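# Close and lock a mailer box lid using two arms

## Task

Shut the mailer box's lid so that every flap sits tucked inside the box walls and the lock tabs on the front flap are caught beneath the front wall's ledge. The box must end up near its original spot, unrotated, and no other object on the table may be touching it. The closed state must hold by itself: anything that stays put only because the robot is holding it does not count.

## Robot and tools

Robot: two xArm7 arms, each with a parallel two-finger gripper, named left_arm and right_arm. Their URDF root links sit in the scene frame at left_arm (-0.040, +0.417, 0) m, quat_wxyz (+1.000, 0, 0, -0.019) and right_arm (-0.047, -0.315, 0) m, quat_wxyz (+0.996, 0, 0, -0.091). Scene frame: origin on the tabletop midway between the arms, +z up, +x pointing out across the table, left_arm on the +y side. The names left and right do not refer to sides of any camera image.

Gripper geometry: the fingers extend along the gripper's +z axis and close along its y axis. end_effector_position is the origin of link pinch, the point between the pads when closed, roughly 2 cm short of the fingertips. Closing pushes the tips about 10 mm further along +z.

execute_actions takes "actions", a list holding at most one entry, and an optional boolean "pictures".
- Empty list: no new command; returns the current state plus camera images.
- Motion: {"rows": [...], "steps": n}. rows holds 1 to 15 rows; steps is 1 to 15 (defaults to 15); each step lasts 1/30 s. Row k is applied on step k, and the final row repeats if steps exceed the row count. An action must span at least 8 steps.
- Wait: {"steps": n} alone, n up to 300. It returns once n steps have passed since the previous result, and your reply time counts toward n.
- Images come back only with an empty list or when "pictures": true.
A refused call sends nothing to the robot.

Row layout: one list of 16 numbers for both arms together, each in [-1, 1]. Positions 0-6 are left_arm's joint offsets, 7 its opening, 8-14 right_arm's joint offsets, 15 its opening. Always send all 16, even when only one arm moves. Joint order per arm: waist, shoulder, upper arm roll, elbow, forearm roll, wrist pitch, wrist roll.

Joint numbers are offsets, not poses. They are scaled so that 1.0 equals 2.036 rad. Each is measured from that arm's joint angles in the latest result that listed them. Before any such result exists in the scene, and for a second or later call within the same reply, they are measured from where the arm stands when the action begins. Every row in a call uses the same reference, so offsets do not accumulate from row to row. All zeros therefore drives the arm back to the reference angles; it does not hold the arm still. Stated joint ranges in rad: waist -6.283 to 6.283, shoulder -2.059 to 2.094, upper arm roll -6.283 to 6.283, elbow -0.192 to 3.927, forearm roll -6.283 to 6.283, wrist pitch -1.693 to 3.142, wrist roll -6.283 to 6.283. The true end may differ by up to 0.010 rad. A request more than 0.010 rad beyond a range end is refused. A request past the real end is clipped there, and "joint sent to its limit" may appear (possibly about an earlier action); its absence proves nothing.

Opening (positions 7 and 15) is absolute, not an offset: +1 fully open, -1 closed.

Motion limits: joint targets move at up to 3.14 rad/s with about 0.16 s to accelerate, all joints of an arm arriving together. Each step the target stays within 0.623 rad of the measured angle, and if targets would carry the gripper more than 70 mm from its measured position they are pulled back. Large offsets thus take several calls. Between calls the arms keep heading to the last row's target until they settle or a step is HELD.

Results: the state line per arm gives end_effector_position (m), end_effector_quat_wxyz and linear/angular velocities in the scene frame; printed positions are approximate, worse at long reach. Joint positions and Joint velocities give seven joints (rad, rad/s) then the finger gap (m; 0.084 fully open). grip_measured is the measured opening on the command scale. "joint command not followed" means a clearance check changed or blocked targets on some steps. HELD marks steps where your row was partly or wholly not sent. Each result is captured 8 steps before the action ends; those steps run while you reply.

Gripping: to hold something, command an opening well below grip_measured; lower squeezes harder, up to about 24 N per pad for parts up to 6 cm wide. -1 gives full force on parts about 0.5 mm thick or more. Fast closes can overshoot the force. Held parts may occasionally get a brief pull.

zoom_image: camera (cam_head_left, cam_head_right, cam_high, cam_low, cam_left_wrist, cam_right_wrist, each 672x504) and region [x0, y0, x1, y1] in pixels from the top-left, at most 504 by 504. show_instructions returns the reference images; read_manual(section="licences") returns licence text; neither moves anything. finished_scene(scene) ends the given scene irreversibly and reports success.

Avoid: knocking anything off the table, letting the arms collide or press on each other, hard pushes, slams and drops. Load limits (N m): waist 45, shoulder 45, upper arm roll 27, elbow 27, forearm roll 27, wrist pitch 18, wrist roll 18, including held weight. Reaching one halts that arm, backs the joint off, holds 10 s and drops the rest of the call. Motors heat while loaded: a MOTOR HOT line appears from 65 °C, and at 80 °C the arm is braked until cool (OVER-TEMPERATURE FAULT).

Each tool is called as name([rows], argument=value, ...), one row to a line, values as JSON.

Reference images:

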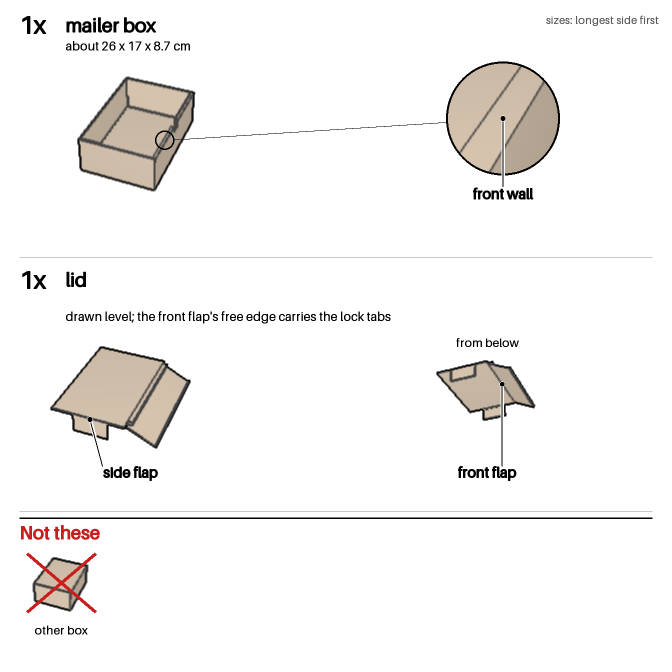

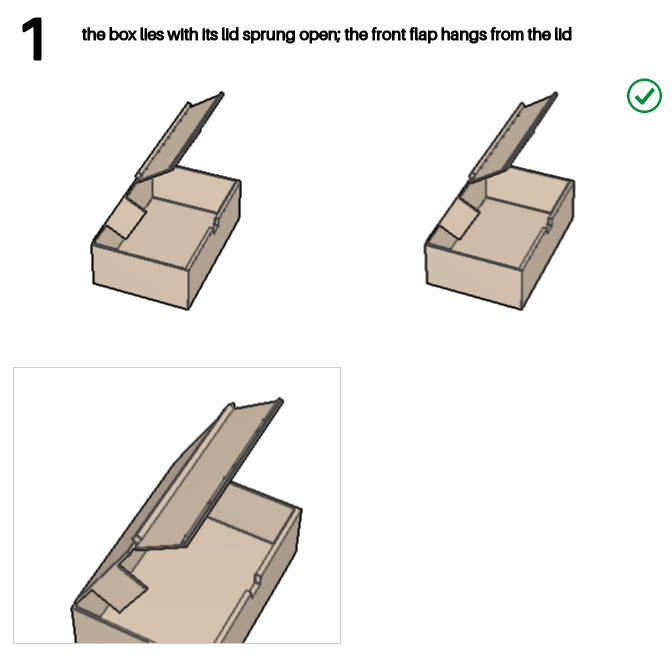

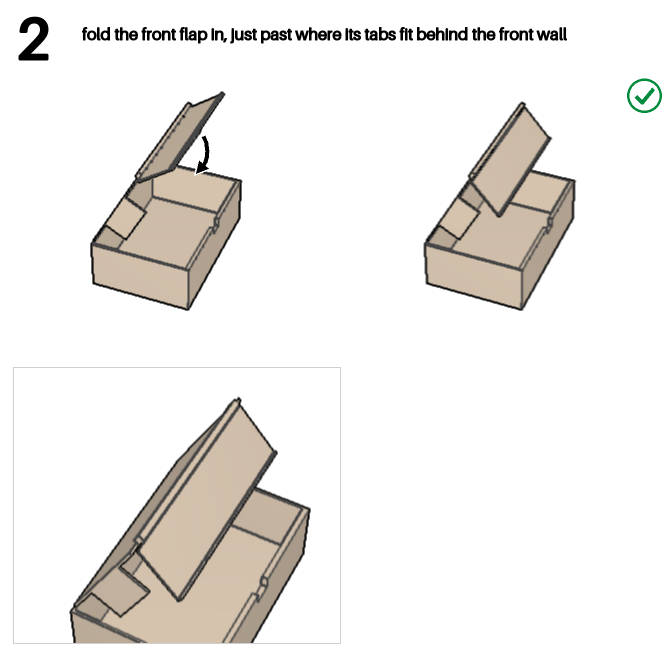

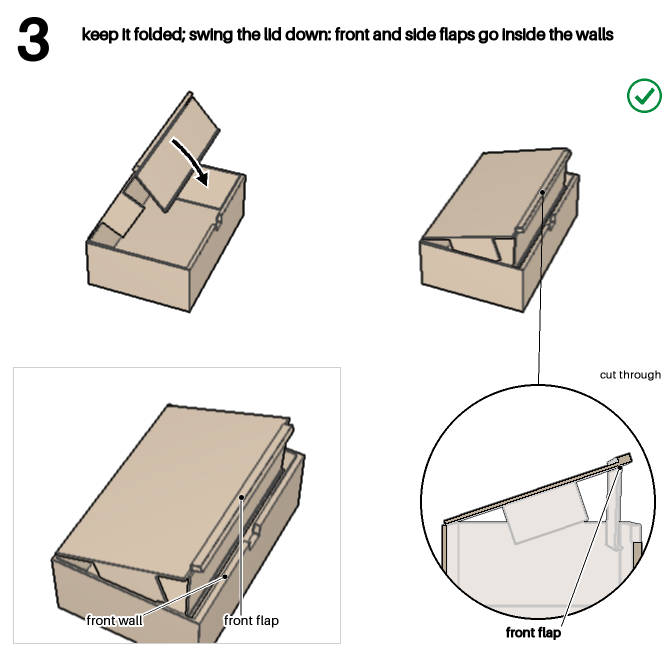

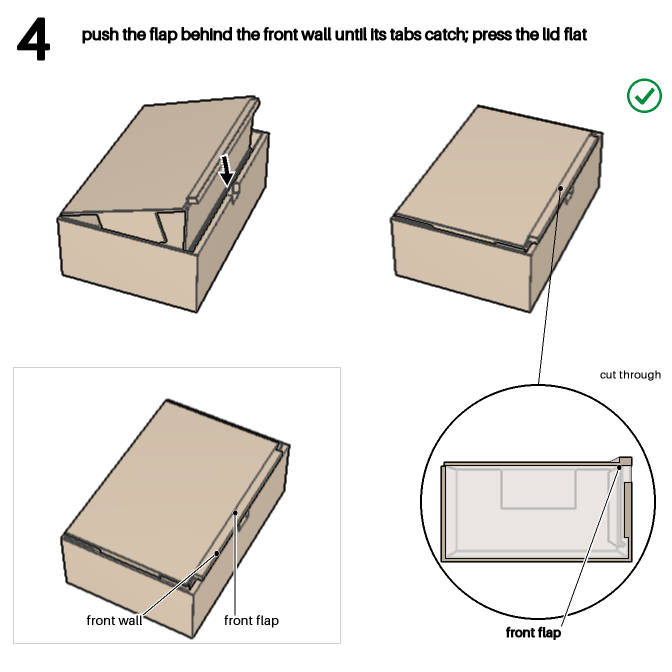

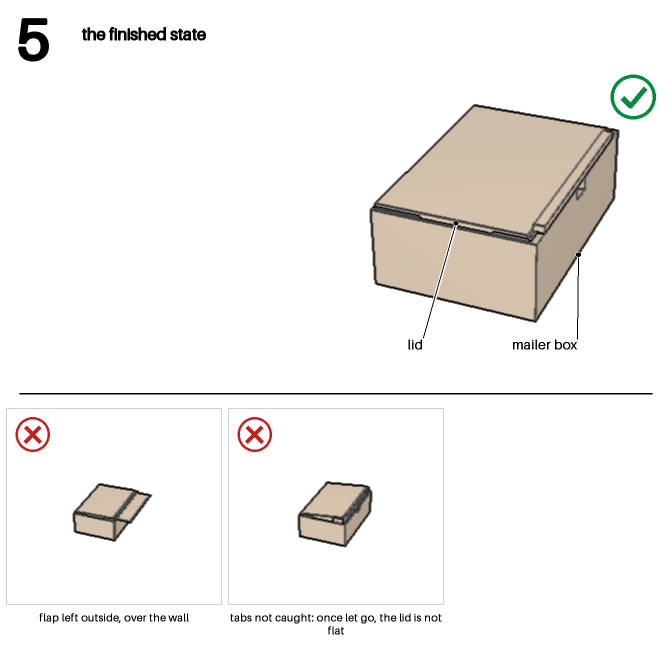

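## Session

execute_actions(actions=[])

Scene clock: 0.00 s of 4240.00 s.
left_arm: end_effector_position=(+0.3611, +0.4024, +0.2526) grip_measured=+1.00 end_effector_quat_wxyz=(-0.001, +1.000, -0.018, +0.003) end_effector_velocity=(-0.000, -0.001, -0.000) end_effector_angular_velocity=(-0.001, +0.000, -0.004) | right_arm: end_effector_position=(+0.3459, -0.3888, +0.2505) grip_measured=+1.00 end_effector_quat_wxyz=(-0.000, +0.996, -0.093, +0.001) end_effector_velocity=(-0.000, +0.000, -0.000) end_effector_angular_velocity=(+0.000, +0.001, +0.001)
Joint positions: left_arm=[-0.001 -0.253  0.     0.923  0.002  1.169 -0.002  0.084] | right_arm=[-0.002 -0.251 -0.003  0.92   0.     1.169 -0.001  0.084]
Joint velocities: left_arm=[-0.002  0.    -0.    -0.    -0.001 -0.     0.001 -0.   ] | right_arm=[ 0.     0.     0.    -0.    -0.     0.001 -0.     0.   ]

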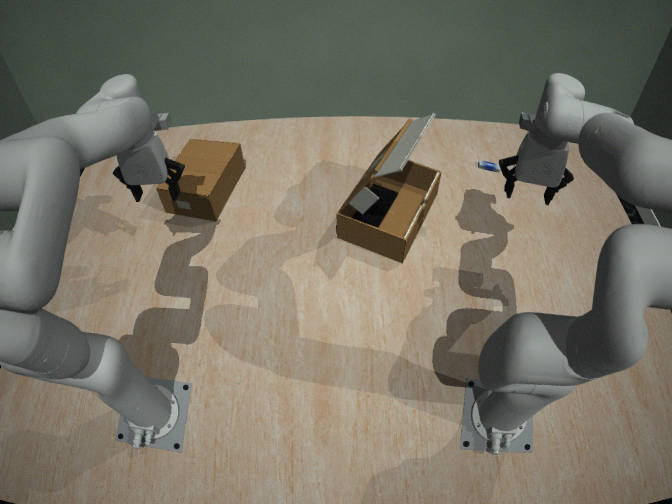

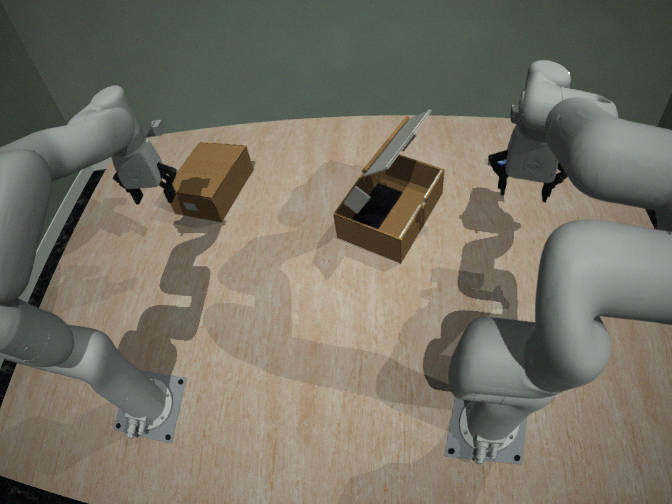

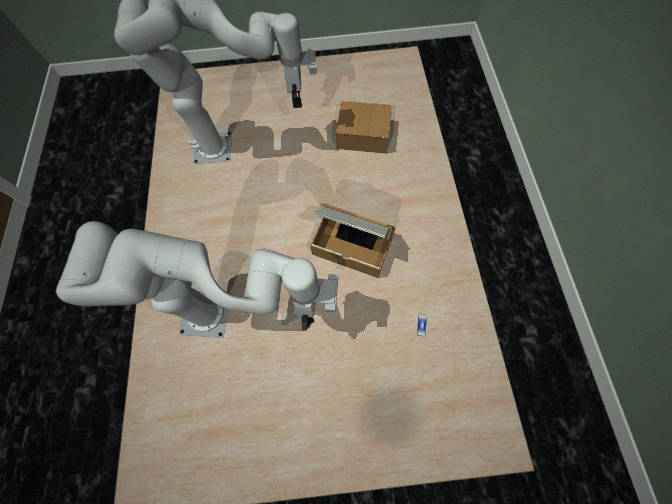

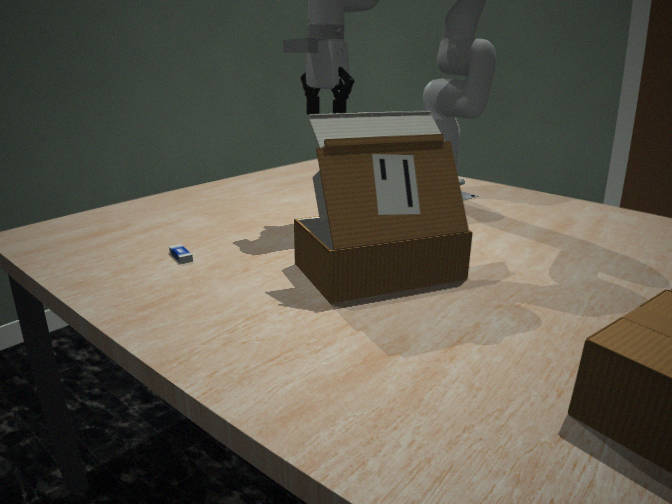

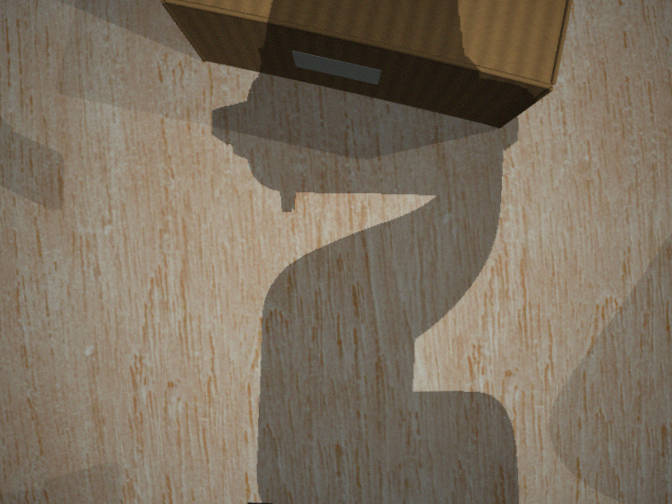

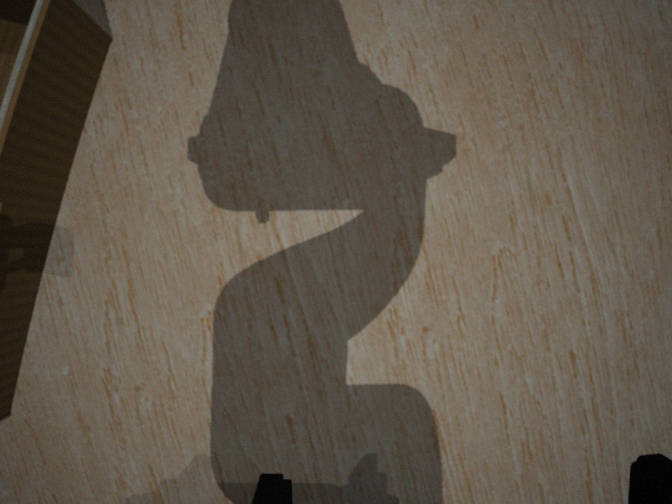

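execute_actions([
  {"rows":[[-0.319,0.507,0,0.638,0,0.134,0,-1,0,0,0,0,0,0,0,-1]]},
])

execute_actions([
  {"steps":45},
], pictures=true)

Scene clock: 2.33 s of 4240.00 s.
left_arm: end_effector_position=(+0.3831, +0.3383, +0.2487) grip_measured=-0.12 end_effector_quat_wxyz=(-0.003, +0.995, -0.092, -0.027) end_effector_velocity=(+0.102, -0.405, -0.049) end_effector_angular_velocity=(+0.067, +0.352, -0.877) | right_arm: end_effector_position=(+0.3459, -0.3888, +0.2505) grip_measured=-0.12 end_effector_quat_wxyz=(-0.000, +0.996, -0.093, +0.001) end_effector_velocity=(-0.000, -0.000, -0.000) end_effector_angular_velocity=(+0.000, +0.001, -0.001)
Joint positions: left_arm=[-0.148 -0.103 -0.     1.074  0.002  1.232 -0.002  0.039] | right_arm=[-0.002 -0.251 -0.003  0.92   0.     1.169 -0.001  0.039]
Joint velocities: left_arm=[-0.831  0.899 -0.049  0.878 -0.004  0.337 -0.    -0.217] | right_arm=[-0.001 -0.    -0.    -0.001  0.     0.     0.    -0.215]
Steps of this call (steps 1 to 63: nothing new was sent; steps 64 to 70: the first 7 steps of this action). Readings (joint positions):
64: left_arm=[-0.002 -0.252 0.000 0.924 0.002 1.169 -0.003] | right_arm=[-0.002 -0.251 -0.003 0.920 0.000 1.169 -0.001]
65: left_arm=[-0.007 -0.247 0.002 0.930 0.002 1.173 -0.003] | right_arm=[-0.002 -0.251 -0.003 0.920 0.000 1.169 -0.001]
67: left_arm=[-0.054 -0.199 0.008 0.981 0.002 1.195 -0.003] | right_arm=[-0.002 -0.251 -0.003 0.920 0.000 1.169 -0.001]
70: the state above

Scene clock: 3.83 s of 4240.00 s.
left_arm: end_effector_position=(+0.4777, -0.0067, +0.2202) grip_measured=-1.00 end_effector_quat_wxyz=(-0.001, +0.942, -0.336, +0.001) end_effector_velocity=(-0.000, -0.001, -0.000) end_effector_angular_velocity=(-0.002, -0.000, -0.002) | right_arm: end_effector_position=(+0.3459, -0.3888, +0.2505) grip_measured=-1.00 end_effector_quat_wxyz=(-0.000, +0.996, -0.093, +0.001) end_effector_velocity=(+0.000, +0.000, -0.000) end_effector_angular_velocity=(+0.000, +0.000, +0.000)
Joint positions: left_arm=[-0.65   0.779  0.     2.222  0.002  1.442 -0.003  0.   ] | right_arm=[-0.002 -0.251 -0.003  0.92   0.     1.169 -0.001  0.   ]
Joint velocities: left_arm=[-0.002  0.001 -0.     0.002 -0.001 -0.001  0.     0.   ] | right_arm=[ 0.001 -0.     0.    -0.     0.     0.     0.001  0.   ]
Kept back: nothing.
Steps of this call (steps 1 to 8: the last 8 steps of your previous action; steps 9 to 45: the robot went on to your last target). Readings (joint positions):
1: left_arm=[-0.175 -0.073 -0.001 1.104 0.002 1.243 -0.002] | right_arm=[-0.002 -0.251 -0.003 0.920 0.000 1.169 -0.001]
2: left_arm=[-0.200 -0.042 -0.001 1.135 0.002 1.253 -0.002] | right_arm=[-0.002 -0.251 -0.003 0.920 0.000 1.169 -0.001]
4: left_arm=[-0.248 0.021 0.000 1.199 0.002 1.274 -0.002] | right_arm=[-0.002 -0.251 -0.003 0.920 0.000 1.169 -0.001]
8: left_arm=[-0.336 0.156 -0.001 1.334 0.002 1.310 -0.002] | right_arm=[-0.002 -0.251 -0.003 0.920 0.000 1.169 -0.001]
45: the state above

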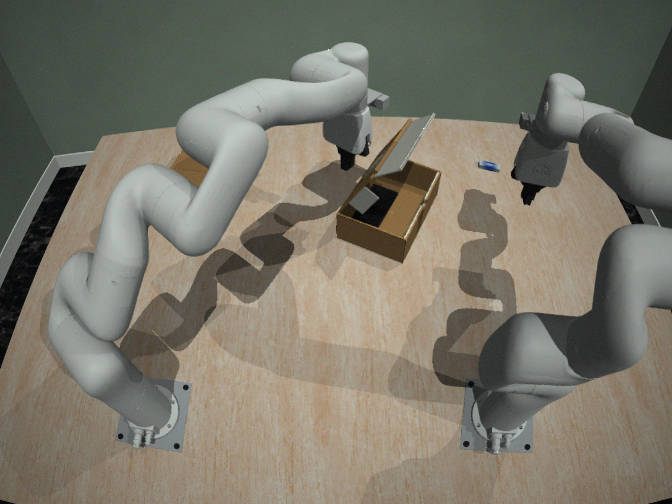

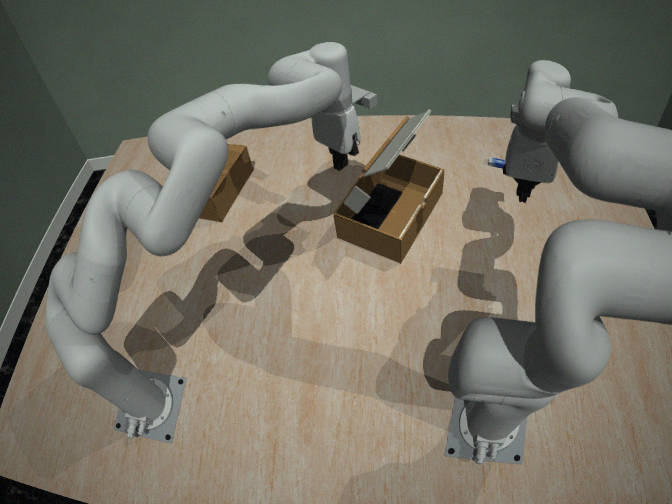

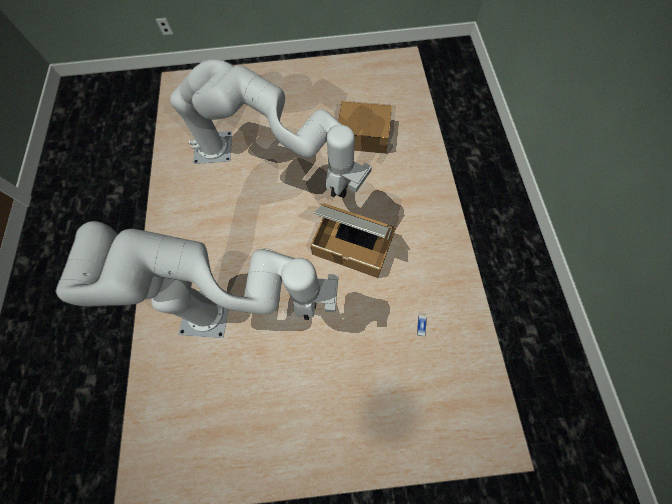

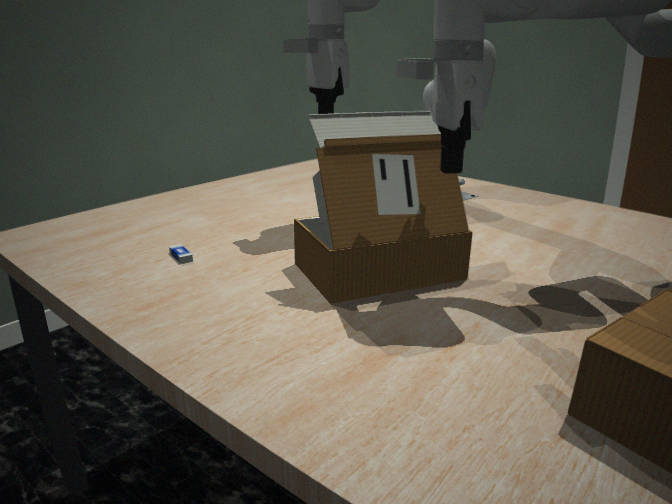

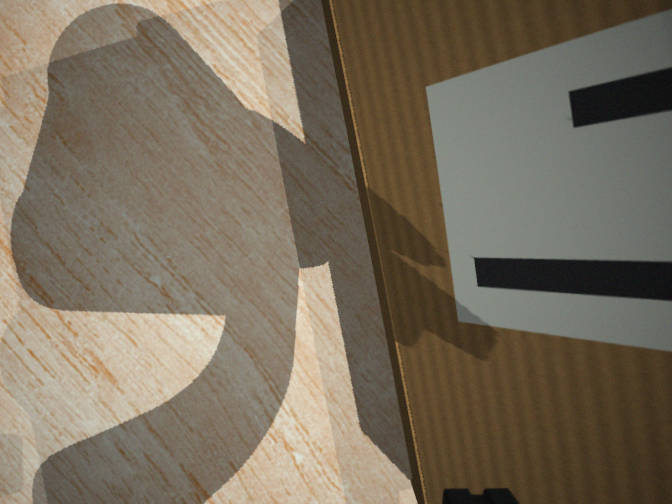

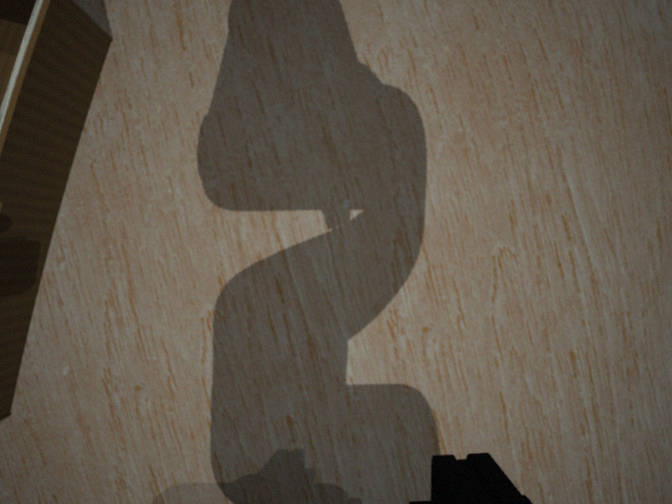

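execute_actions([
  {"rows":[[-0.01,0.015,0,0.013,0,0,-0.1,-1,0.16,0.129,0,0.022,0,-0.352,0,-1],[-0.02,0.03,0,0.027,0,0,-0.2,-1,0.16,0.129,0,0.022,0,-0.352,0,-1],[-0.03,0.045,0,0.04,0,0,-0.3,-1,0.16,0.129,0,0.022,0,-0.352,0,-1],[-0.062,0.092,0,0.081,0,-0.01,-0.5,-1,0.16,0.129,0,0.022,0,-0.352,0,-1]]},
])

execute_actions([
  {"steps":30},
], pictures=true)

Scene clock: 4.50 s of 4240.00 s.
left_arm: end_effector_position=(+0.4715, -0.0269, +0.2084) grip_measured=-1.00 end_effector_quat_wxyz=(-0.001, +0.976, -0.219, +0.002) end_effector_velocity=(-0.100, -0.265, -0.170) end_effector_angular_velocity=(-0.000, -0.013, +1.887) | right_arm: end_effector_position=(+0.4016, -0.3546, +0.2409) grip_measured=-1.00 end_effector_quat_wxyz=(+0.003, +0.997, -0.044, +0.066) end_effector_velocity=(+0.337, +0.269, -0.059) end_effector_angular_velocity=(-0.083, -0.839, +0.660)
Joint positions: left_arm=[-0.681  0.827  0.003  2.269  0.002  1.44  -0.276  0.   ] | right_arm=[ 0.095 -0.172 -0.003  0.933  0.     0.974 -0.001  0.   ]
Joint velocities: left_arm=[-0.401  0.605  0.012  0.553  0.004 -0.053 -2.281  0.   ] | right_arm=[ 0.611  0.495  0.051  0.055  0.002 -1.283 -0.001  0.   ]
Steps of this call (steps 1 to 13: the robot went on to your last target; steps 14 to 20: the first 7 steps of this action). Readings (joint positions):
14: left_arm=[-0.651 0.779 0.000 2.222 0.002 1.442 -0.003] | right_arm=[-0.002 -0.251 -0.003 0.920 0.000 1.168 -0.001]
15: left_arm=[-0.651 0.780 0.000 2.223 0.002 1.442 -0.011] | right_arm=[0.002 -0.248 -0.004 0.921 0.000 1.161 -0.001]
17: left_arm=[-0.656 0.788 0.002 2.231 0.002 1.442 -0.071] | right_arm=[0.029 -0.226 -0.008 0.926 -0.000 1.103 -0.001]
20: the state above

Scene clock: 5.50 s of 4240.00 s.
left_arm: end_effector_position=(+0.4394, -0.0887, +0.1640) grip_measured=-1.00 end_effector_quat_wxyz=(-0.001, +0.995, +0.103, +0.000) end_effector_velocity=(-0.000, -0.000, -0.000) end_effector_angular_velocity=(+0.000, +0.000, +0.000) | right_arm: end_effector_position=(+0.5146, -0.2362, +0.2401) grip_measured=-1.00 end_effector_quat_wxyz=(-0.017, +0.966, +0.068, +0.247) end_effector_velocity=(-0.000, +0.002, -0.001) end_effector_angular_velocity=(+0.000, +0.001, +0.004)
Joint positions: left_arm=[-0.776  0.966  0.     2.387  0.002  1.421 -1.02   0.   ] | right_arm=[ 0.324  0.012 -0.003  0.965  0.     0.453 -0.001  0.   ]
Joint velocities: left_arm=[ 0.     0.001 -0.001  0.     0.001  0.    -0.001  0.   ] | right_arm=[0.004 0.002 0.001 0.001 0.    0.001 0.001 0.   ]
Kept back: nothing.
Steps of this call (steps 1 to 8: the last 8 steps of your previous action; steps 9 to 30: the robot went on to your last target). Readings (joint positions):
1: left_arm=[-0.695 0.848 0.003 2.287 0.002 1.438 -0.352] | right_arm=[0.115 -0.156 -0.002 0.935 0.000 0.931 -0.001]
2: left_arm=[-0.711 0.870 0.001 2.304 0.002 1.435 -0.431] | right_arm=[0.134 -0.141 -0.002 0.938 0.000 0.888 -0.001]
4: left_arm=[-0.738 0.908 -0.002 2.331 0.002 1.430 -0.602] | right_arm=[0.171 -0.111 -0.003 0.944 0.000 0.800 -0.001]
8: left_arm=[-0.769 0.954 -0.001 2.371 0.002 1.424 -0.901] | right_arm=[0.248 -0.049 -0.003 0.954 0.000 0.626 -0.001]
30: the state above
All arms were judged still, so your last target was given up. Only a new action makes them travel on or press farther. Fingers that are still opening or closing keep moving.

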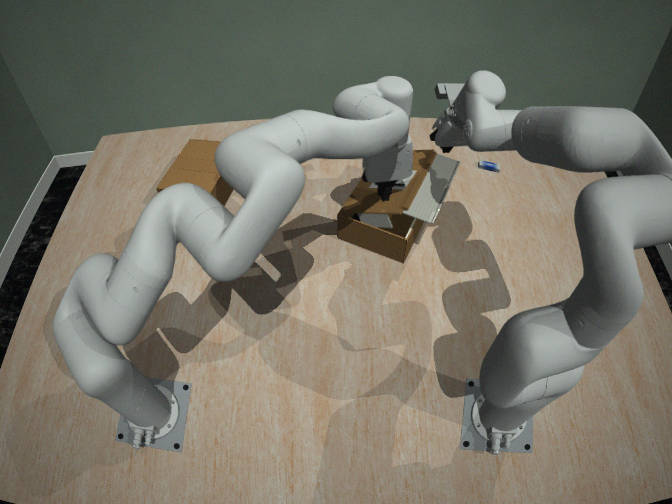

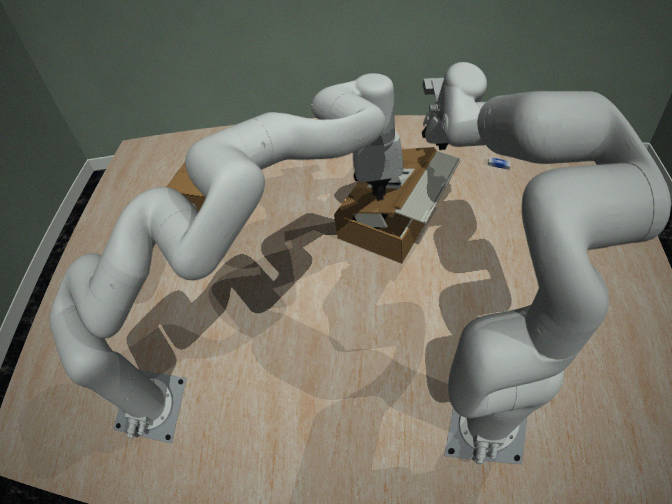

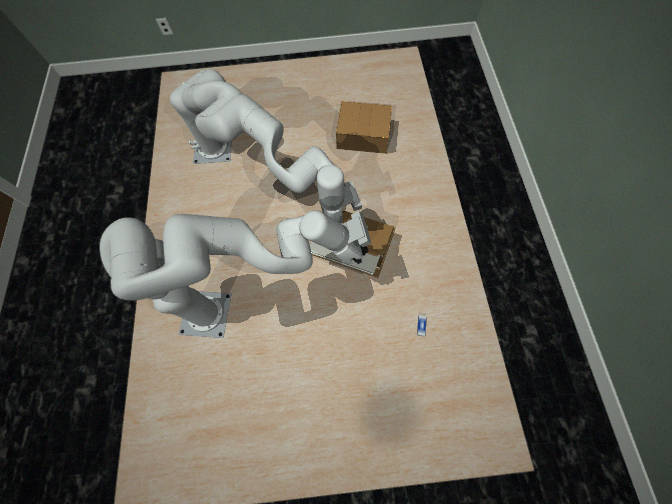

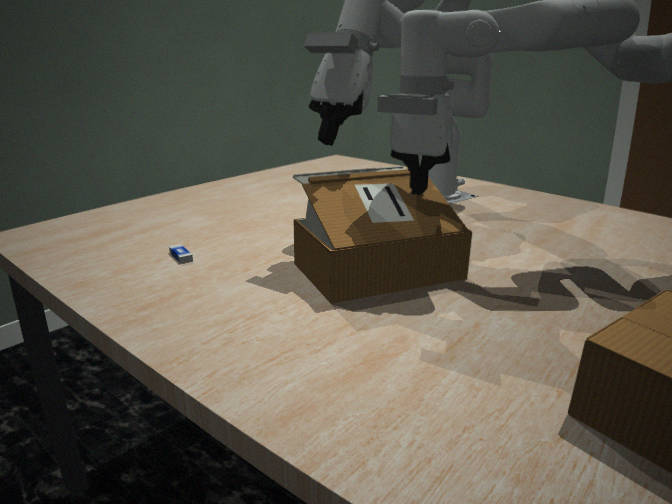

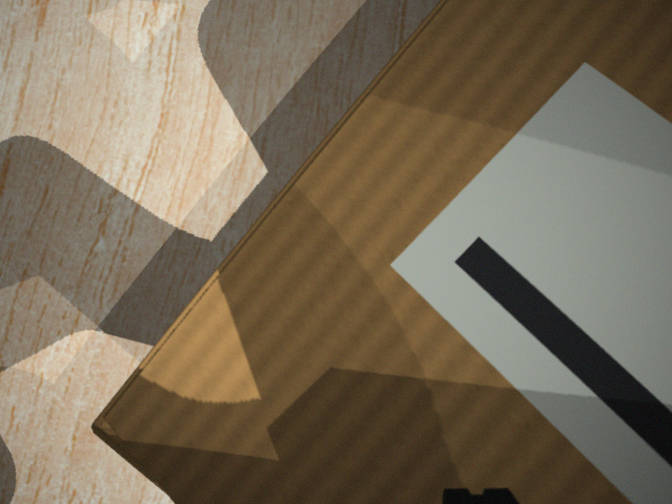

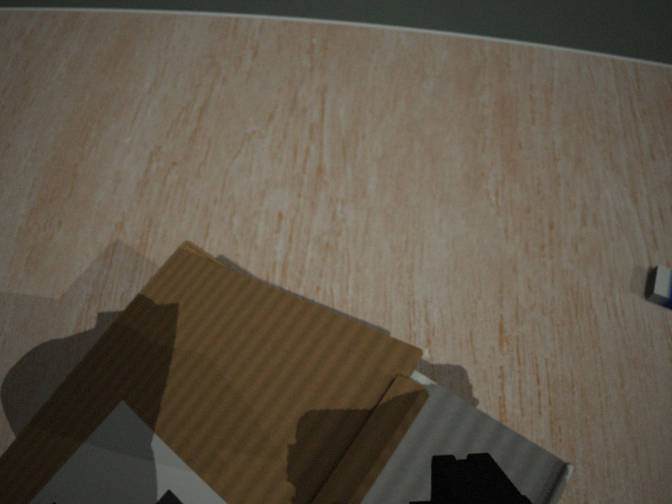

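execute_actions([
  {"rows":[[0,0,0,0,0,0,0,-1,0,0.077,0,-0.049,0,-0.126,0,-1]]},
])

execute_actions([
  {"steps":20},
], pictures=true)

Scene clock: 6.00 s of 4240.00 s.
left_arm: end_effector_position=(+0.4394, -0.0887, +0.1640) grip_measured=-1.00 end_effector_quat_wxyz=(-0.001, +0.995, +0.103, +0.000) end_effector_velocity=(-0.001, -0.001, -0.000) end_effector_angular_velocity=(-0.001, +0.001, -0.002) | right_arm: end_effector_position=(+0.5156, -0.2361, +0.1755) grip_measured=-1.00 end_effector_quat_wxyz=(-0.017, +0.967, +0.068, +0.244) end_effector_velocity=(-0.082, -0.010, -0.452) end_effector_angular_velocity=(-0.041, +0.271, +0.005)
Joint positions: left_arm=[-0.776  0.966  0.     2.387  0.002  1.422 -1.02   0.   ] | right_arm=[ 0.324  0.12  -0.003  0.894  0.     0.279 -0.001  0.   ]
Joint velocities: left_arm=[-0.001  0.    -0.001 -0.    -0.001 -0.     0.     0.   ] | right_arm=[ 0.001  0.668  0.002 -0.493 -0.001 -0.886 -0.001  0.   ]
Steps of this call (steps 1 to 8: nothing new was sent; steps 9 to 15: the first 7 steps of this action). Readings (joint positions):
9: left_arm=[-0.776 0.966 0.000 2.387 0.002 1.421 -1.020] | right_arm=[0.324 0.012 -0.003 0.965 0.000 0.452 -0.001]
10: left_arm=[-0.776 0.966 0.000 2.387 0.002 1.421 -1.020] | right_arm=[0.324 0.015 -0.003 0.963 0.000 0.444 -0.001]
12: left_arm=[-0.776 0.966 0.000 2.387 0.002 1.421 -1.020] | right_arm=[0.324 0.044 -0.003 0.948 0.000 0.387 -0.001]
15: the state above

Scene clock: 6.67 s of 4240.00 s.
left_arm: end_effector_position=(+0.4394, -0.0887, +0.1640) grip_measured=-1.00 end_effector_quat_wxyz=(-0.001, +0.995, +0.103, +0.000) end_effector_velocity=(-0.001, -0.001, +0.000) end_effector_angular_velocity=(-0.002, +0.001, -0.001) | right_arm: end_effector_position=(+0.5147, -0.2363, +0.1502) grip_measured=-1.00 end_effector_quat_wxyz=(-0.017, +0.966, +0.068, +0.247) end_effector_velocity=(-0.000, +0.000, -0.001) end_effector_angular_velocity=(-0.000, +0.000, +0.000)
Joint positions: left_arm=[-0.776  0.966  0.     2.387  0.002  1.421 -1.02   0.   ] | right_arm=[ 0.324  0.168 -0.003  0.865  0.     0.196 -0.001  0.   ]
Joint velocities: left_arm=[-0.001 -0.    -0.     0.    -0.002  0.     0.     0.   ] | right_arm=[ 0.     0.001  0.    -0.001 -0.    -0.002  0.001  0.   ]
Kept back: nothing.
Steps of this call (steps 1 to 8: the last 8 steps of your previous action; steps 9 to 20: the robot went on to your last target). Readings (joint positions):
1: left_arm=[-0.776 0.966 0.000 2.387 0.002 1.422 -1.020] | right_arm=[0.324 0.140 -0.003 0.880 0.000 0.253 -0.001]
2: left_arm=[-0.776 0.966 0.000 2.387 0.002 1.422 -1.020] | right_arm=[0.324 0.153 -0.003 0.871 0.000 0.233 -0.001]
4: left_arm=[-0.776 0.966 0.000 2.386 0.002 1.422 -1.020] | right_arm=[0.324 0.165 -0.003 0.865 0.000 0.212 -0.001]
8: left_arm=[-0.776 0.966 0.000 2.387 0.002 1.422 -1.020] | right_arm=[0.324 0.166 -0.003 0.868 0.000 0.198 -0.001]
20: the state above

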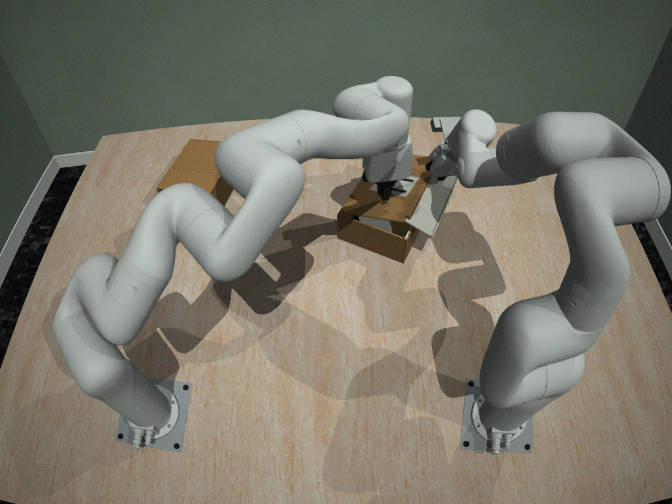

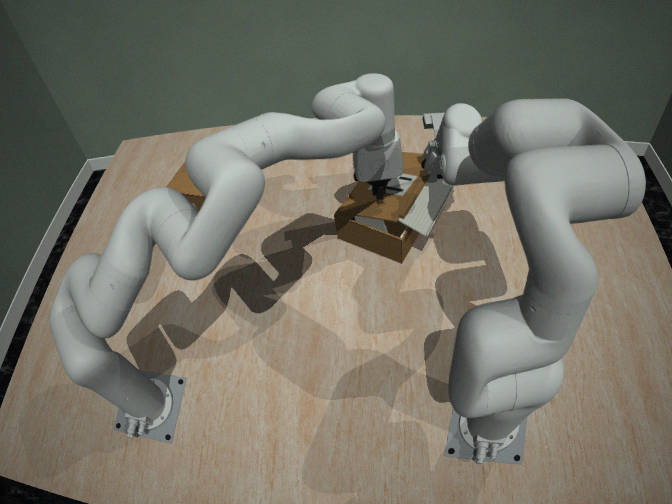

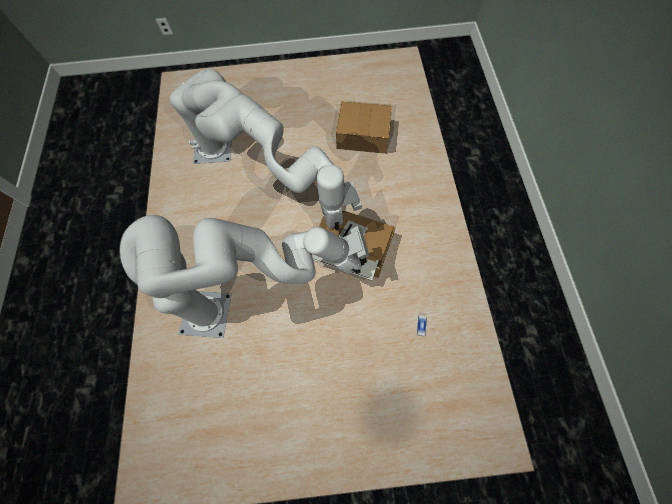

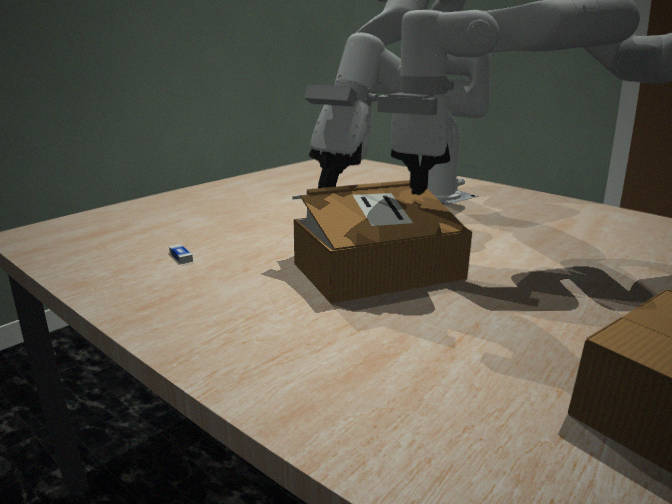

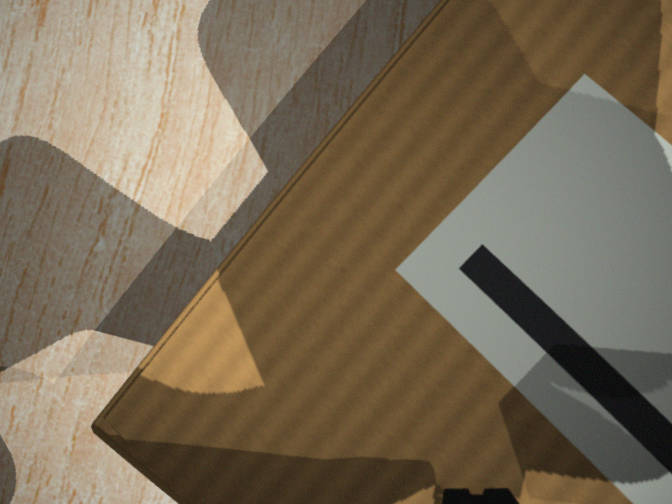

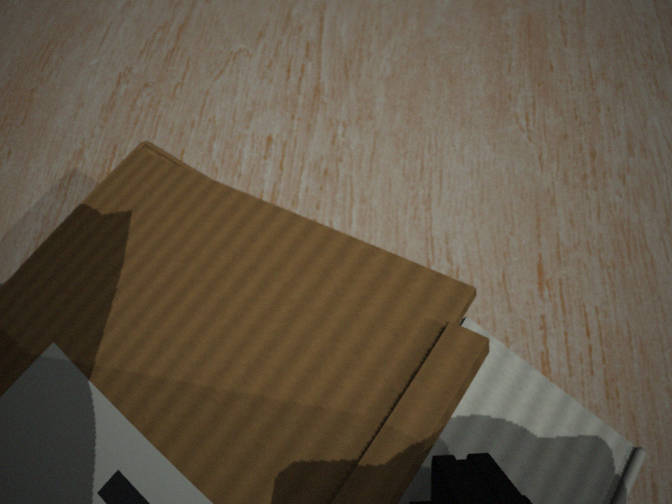

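execute_actions([
  {"rows":[[0,0,0,0,0,0,0,-1,-0.06,-0.01,0,0,0,0,0,-1],[0,0,0,0,0,0,0,-1,-0.06,-0.01,0,0,0,0,0,-1],[0,0,0,0,0,0,0,-1,-0.06,-0.01,0,0,0,0,0,-1],[0,0,0,0,0,0,0,-1,-0.06,-0.01,0,0,0,0,0,-1],[0,0,0,0,0,0,0,-1,-0.06,-0.01,0,0,0,0,0,-1],[0,0,0,0,0,0,0,-1,-0.06,-0.01,0,0,0,0,0,-1],[0,0,0,0,0,0,0,-1,-0.06,-0.01,0,0,0,0,0,-1],[0,0,0,0,0,0,0,-1,-0.05,0.074,0,0.19,0,0.361,0.245,-1]]},
])

execute_actions([
  {"steps":30},
], pictures=true)

Scene clock: 7.77 s of 4240.00 s.
left_arm: end_effector_position=(+0.4394, -0.0887, +0.1640) grip_measured=-1.00 end_effector_quat_wxyz=(-0.001, +0.995, +0.103, +0.000) end_effector_velocity=(-0.000, +0.000, -0.000) end_effector_angular_velocity=(+0.001, -0.000, -0.001) | right_arm: end_effector_position=(+0.5226, -0.3016, +0.1612) grip_measured=-1.00 end_effector_quat_wxyz=(-0.002, +0.966, +0.012, +0.257) end_effector_velocity=(+0.017, -0.249, +0.040) end_effector_angular_velocity=(-0.007, -0.074, -0.441)
Joint positions: left_arm=[-0.776  0.966  0.     2.387  0.002  1.421 -1.02   0.   ] | right_arm=[ 0.216  0.15  -0.011  0.866  0.001  0.196 -0.001  0.   ]
Joint velocities: left_arm=[ 0.     0.    -0.001 -0.     0.002  0.     0.001  0.   ] | right_arm=[-0.33  -0.06  -0.105  0.011  0.009 -0.003  0.     0.   ]
Steps of this call (steps 1 to 15: the robot went on to your last target; steps 16 to 26: nothing new was sent; steps 27 to 33: the first 7 steps of this action). Readings (joint positions):
27: left_arm=[-0.776 0.966 0.000 2.387 0.002 1.421 -1.020] | right_arm=[0.323 0.168 -0.003 0.865 0.000 0.196 -0.001]
28: left_arm=[-0.776 0.966 0.000 2.387 0.002 1.421 -1.020] | right_arm=[0.317 0.167 -0.001 0.865 -0.000 0.196 -0.001]
30: left_arm=[-0.776 0.966 0.000 2.387 0.002 1.421 -1.020] | right_arm=[0.277 0.161 0.005 0.864 -0.001 0.196 -0.002]
33: the state above

Scene clock: 8.77 s of 4240.00 s.
left_arm: end_effector_position=(+0.4394, -0.0887, +0.1640) grip_measured=-1.00 end_effector_quat_wxyz=(-0.001, +0.995, +0.103, +0.000) end_effector_velocity=(+0.000, +0.000, -0.000) end_effector_angular_velocity=(+0.000, +0.000, -0.000) | right_arm: end_effector_position=(+0.4918, -0.2948, +0.1359) grip_measured=-1.00 end_effector_quat_wxyz=(+0.000, +0.974, -0.228, +0.001) end_effector_velocity=(+0.000, +0.001, -0.000) end_effector_angular_velocity=(+0.000, -0.000, +0.001)
Joint positions: left_arm=[-0.776  0.966  0.     2.387  0.002  1.421 -1.02   0.   ] | right_arm=[ 0.222  0.319 -0.003  1.252  0.     0.931  0.497  0.   ]
Joint velocities: left_arm=[ 0.001  0.    -0.    -0.    -0.    -0.     0.001  0.   ] | right_arm=[ 0.001  0.001  0.     0.001  0.    -0.     0.     0.   ]
Kept back: nothing.
Steps of this call (steps 1 to 8: the last 8 steps of your previous action; steps 9 to 30: the robot went on to your last target). Readings (joint positions):
1: left_arm=[-0.776 0.966 0.000 2.387 0.002 1.421 -1.020] | right_arm=[0.208 0.149 -0.013 0.867 0.001 0.197 -0.001]
2: left_arm=[-0.776 0.966 0.000 2.387 0.002 1.421 -1.020] | right_arm=[0.205 0.150 -0.011 0.871 0.001 0.205 0.006]
4: left_arm=[-0.776 0.966 0.000 2.387 0.002 1.421 -1.020] | right_arm=[0.208 0.167 -0.005 0.906 0.000 0.268 0.056]
8: left_arm=[-0.776 0.966 0.000 2.387 0.002 1.421 -1.020] | right_arm=[0.217 0.248 -0.001 1.092 -0.000 0.585 0.289]
30: the state above

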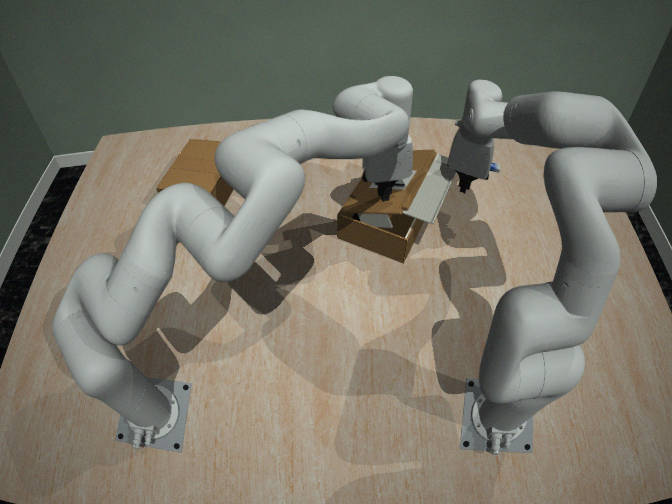

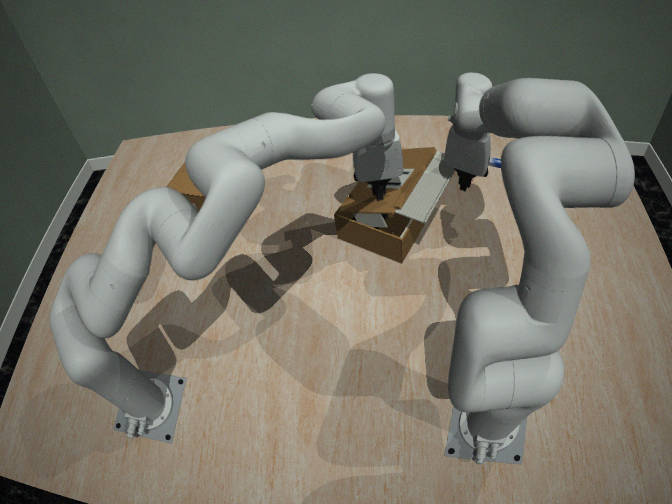

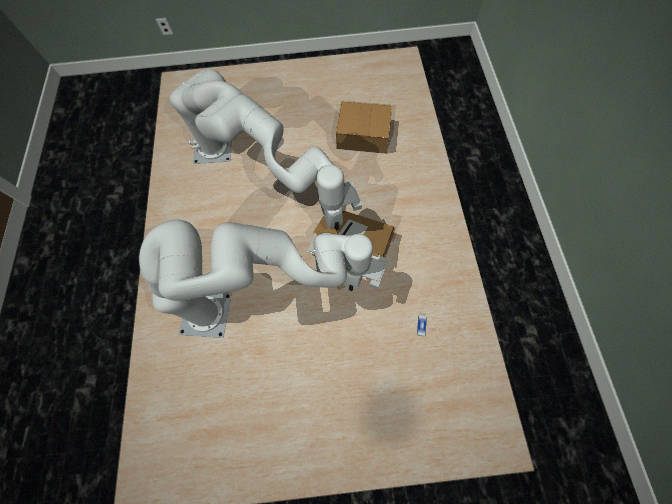

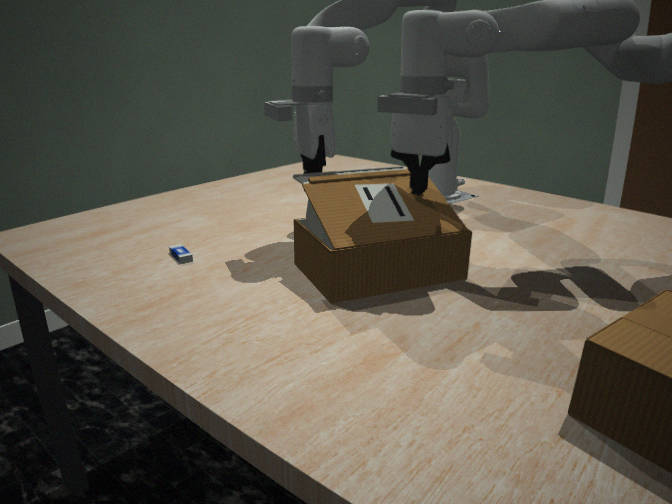

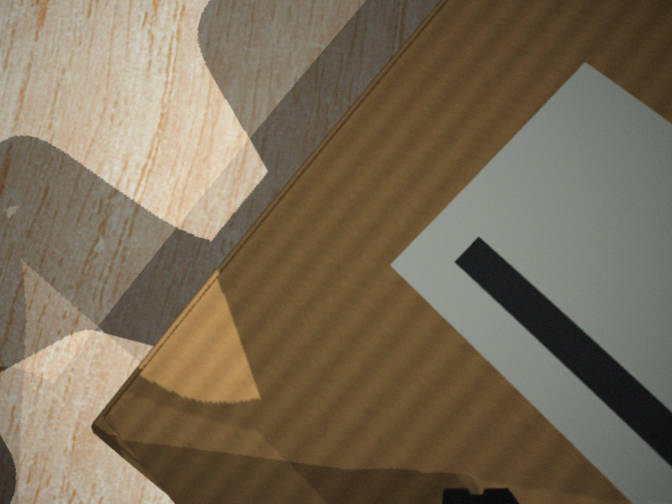

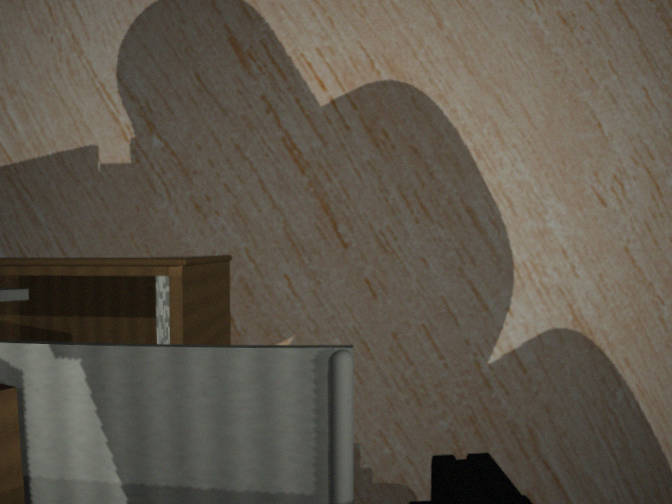

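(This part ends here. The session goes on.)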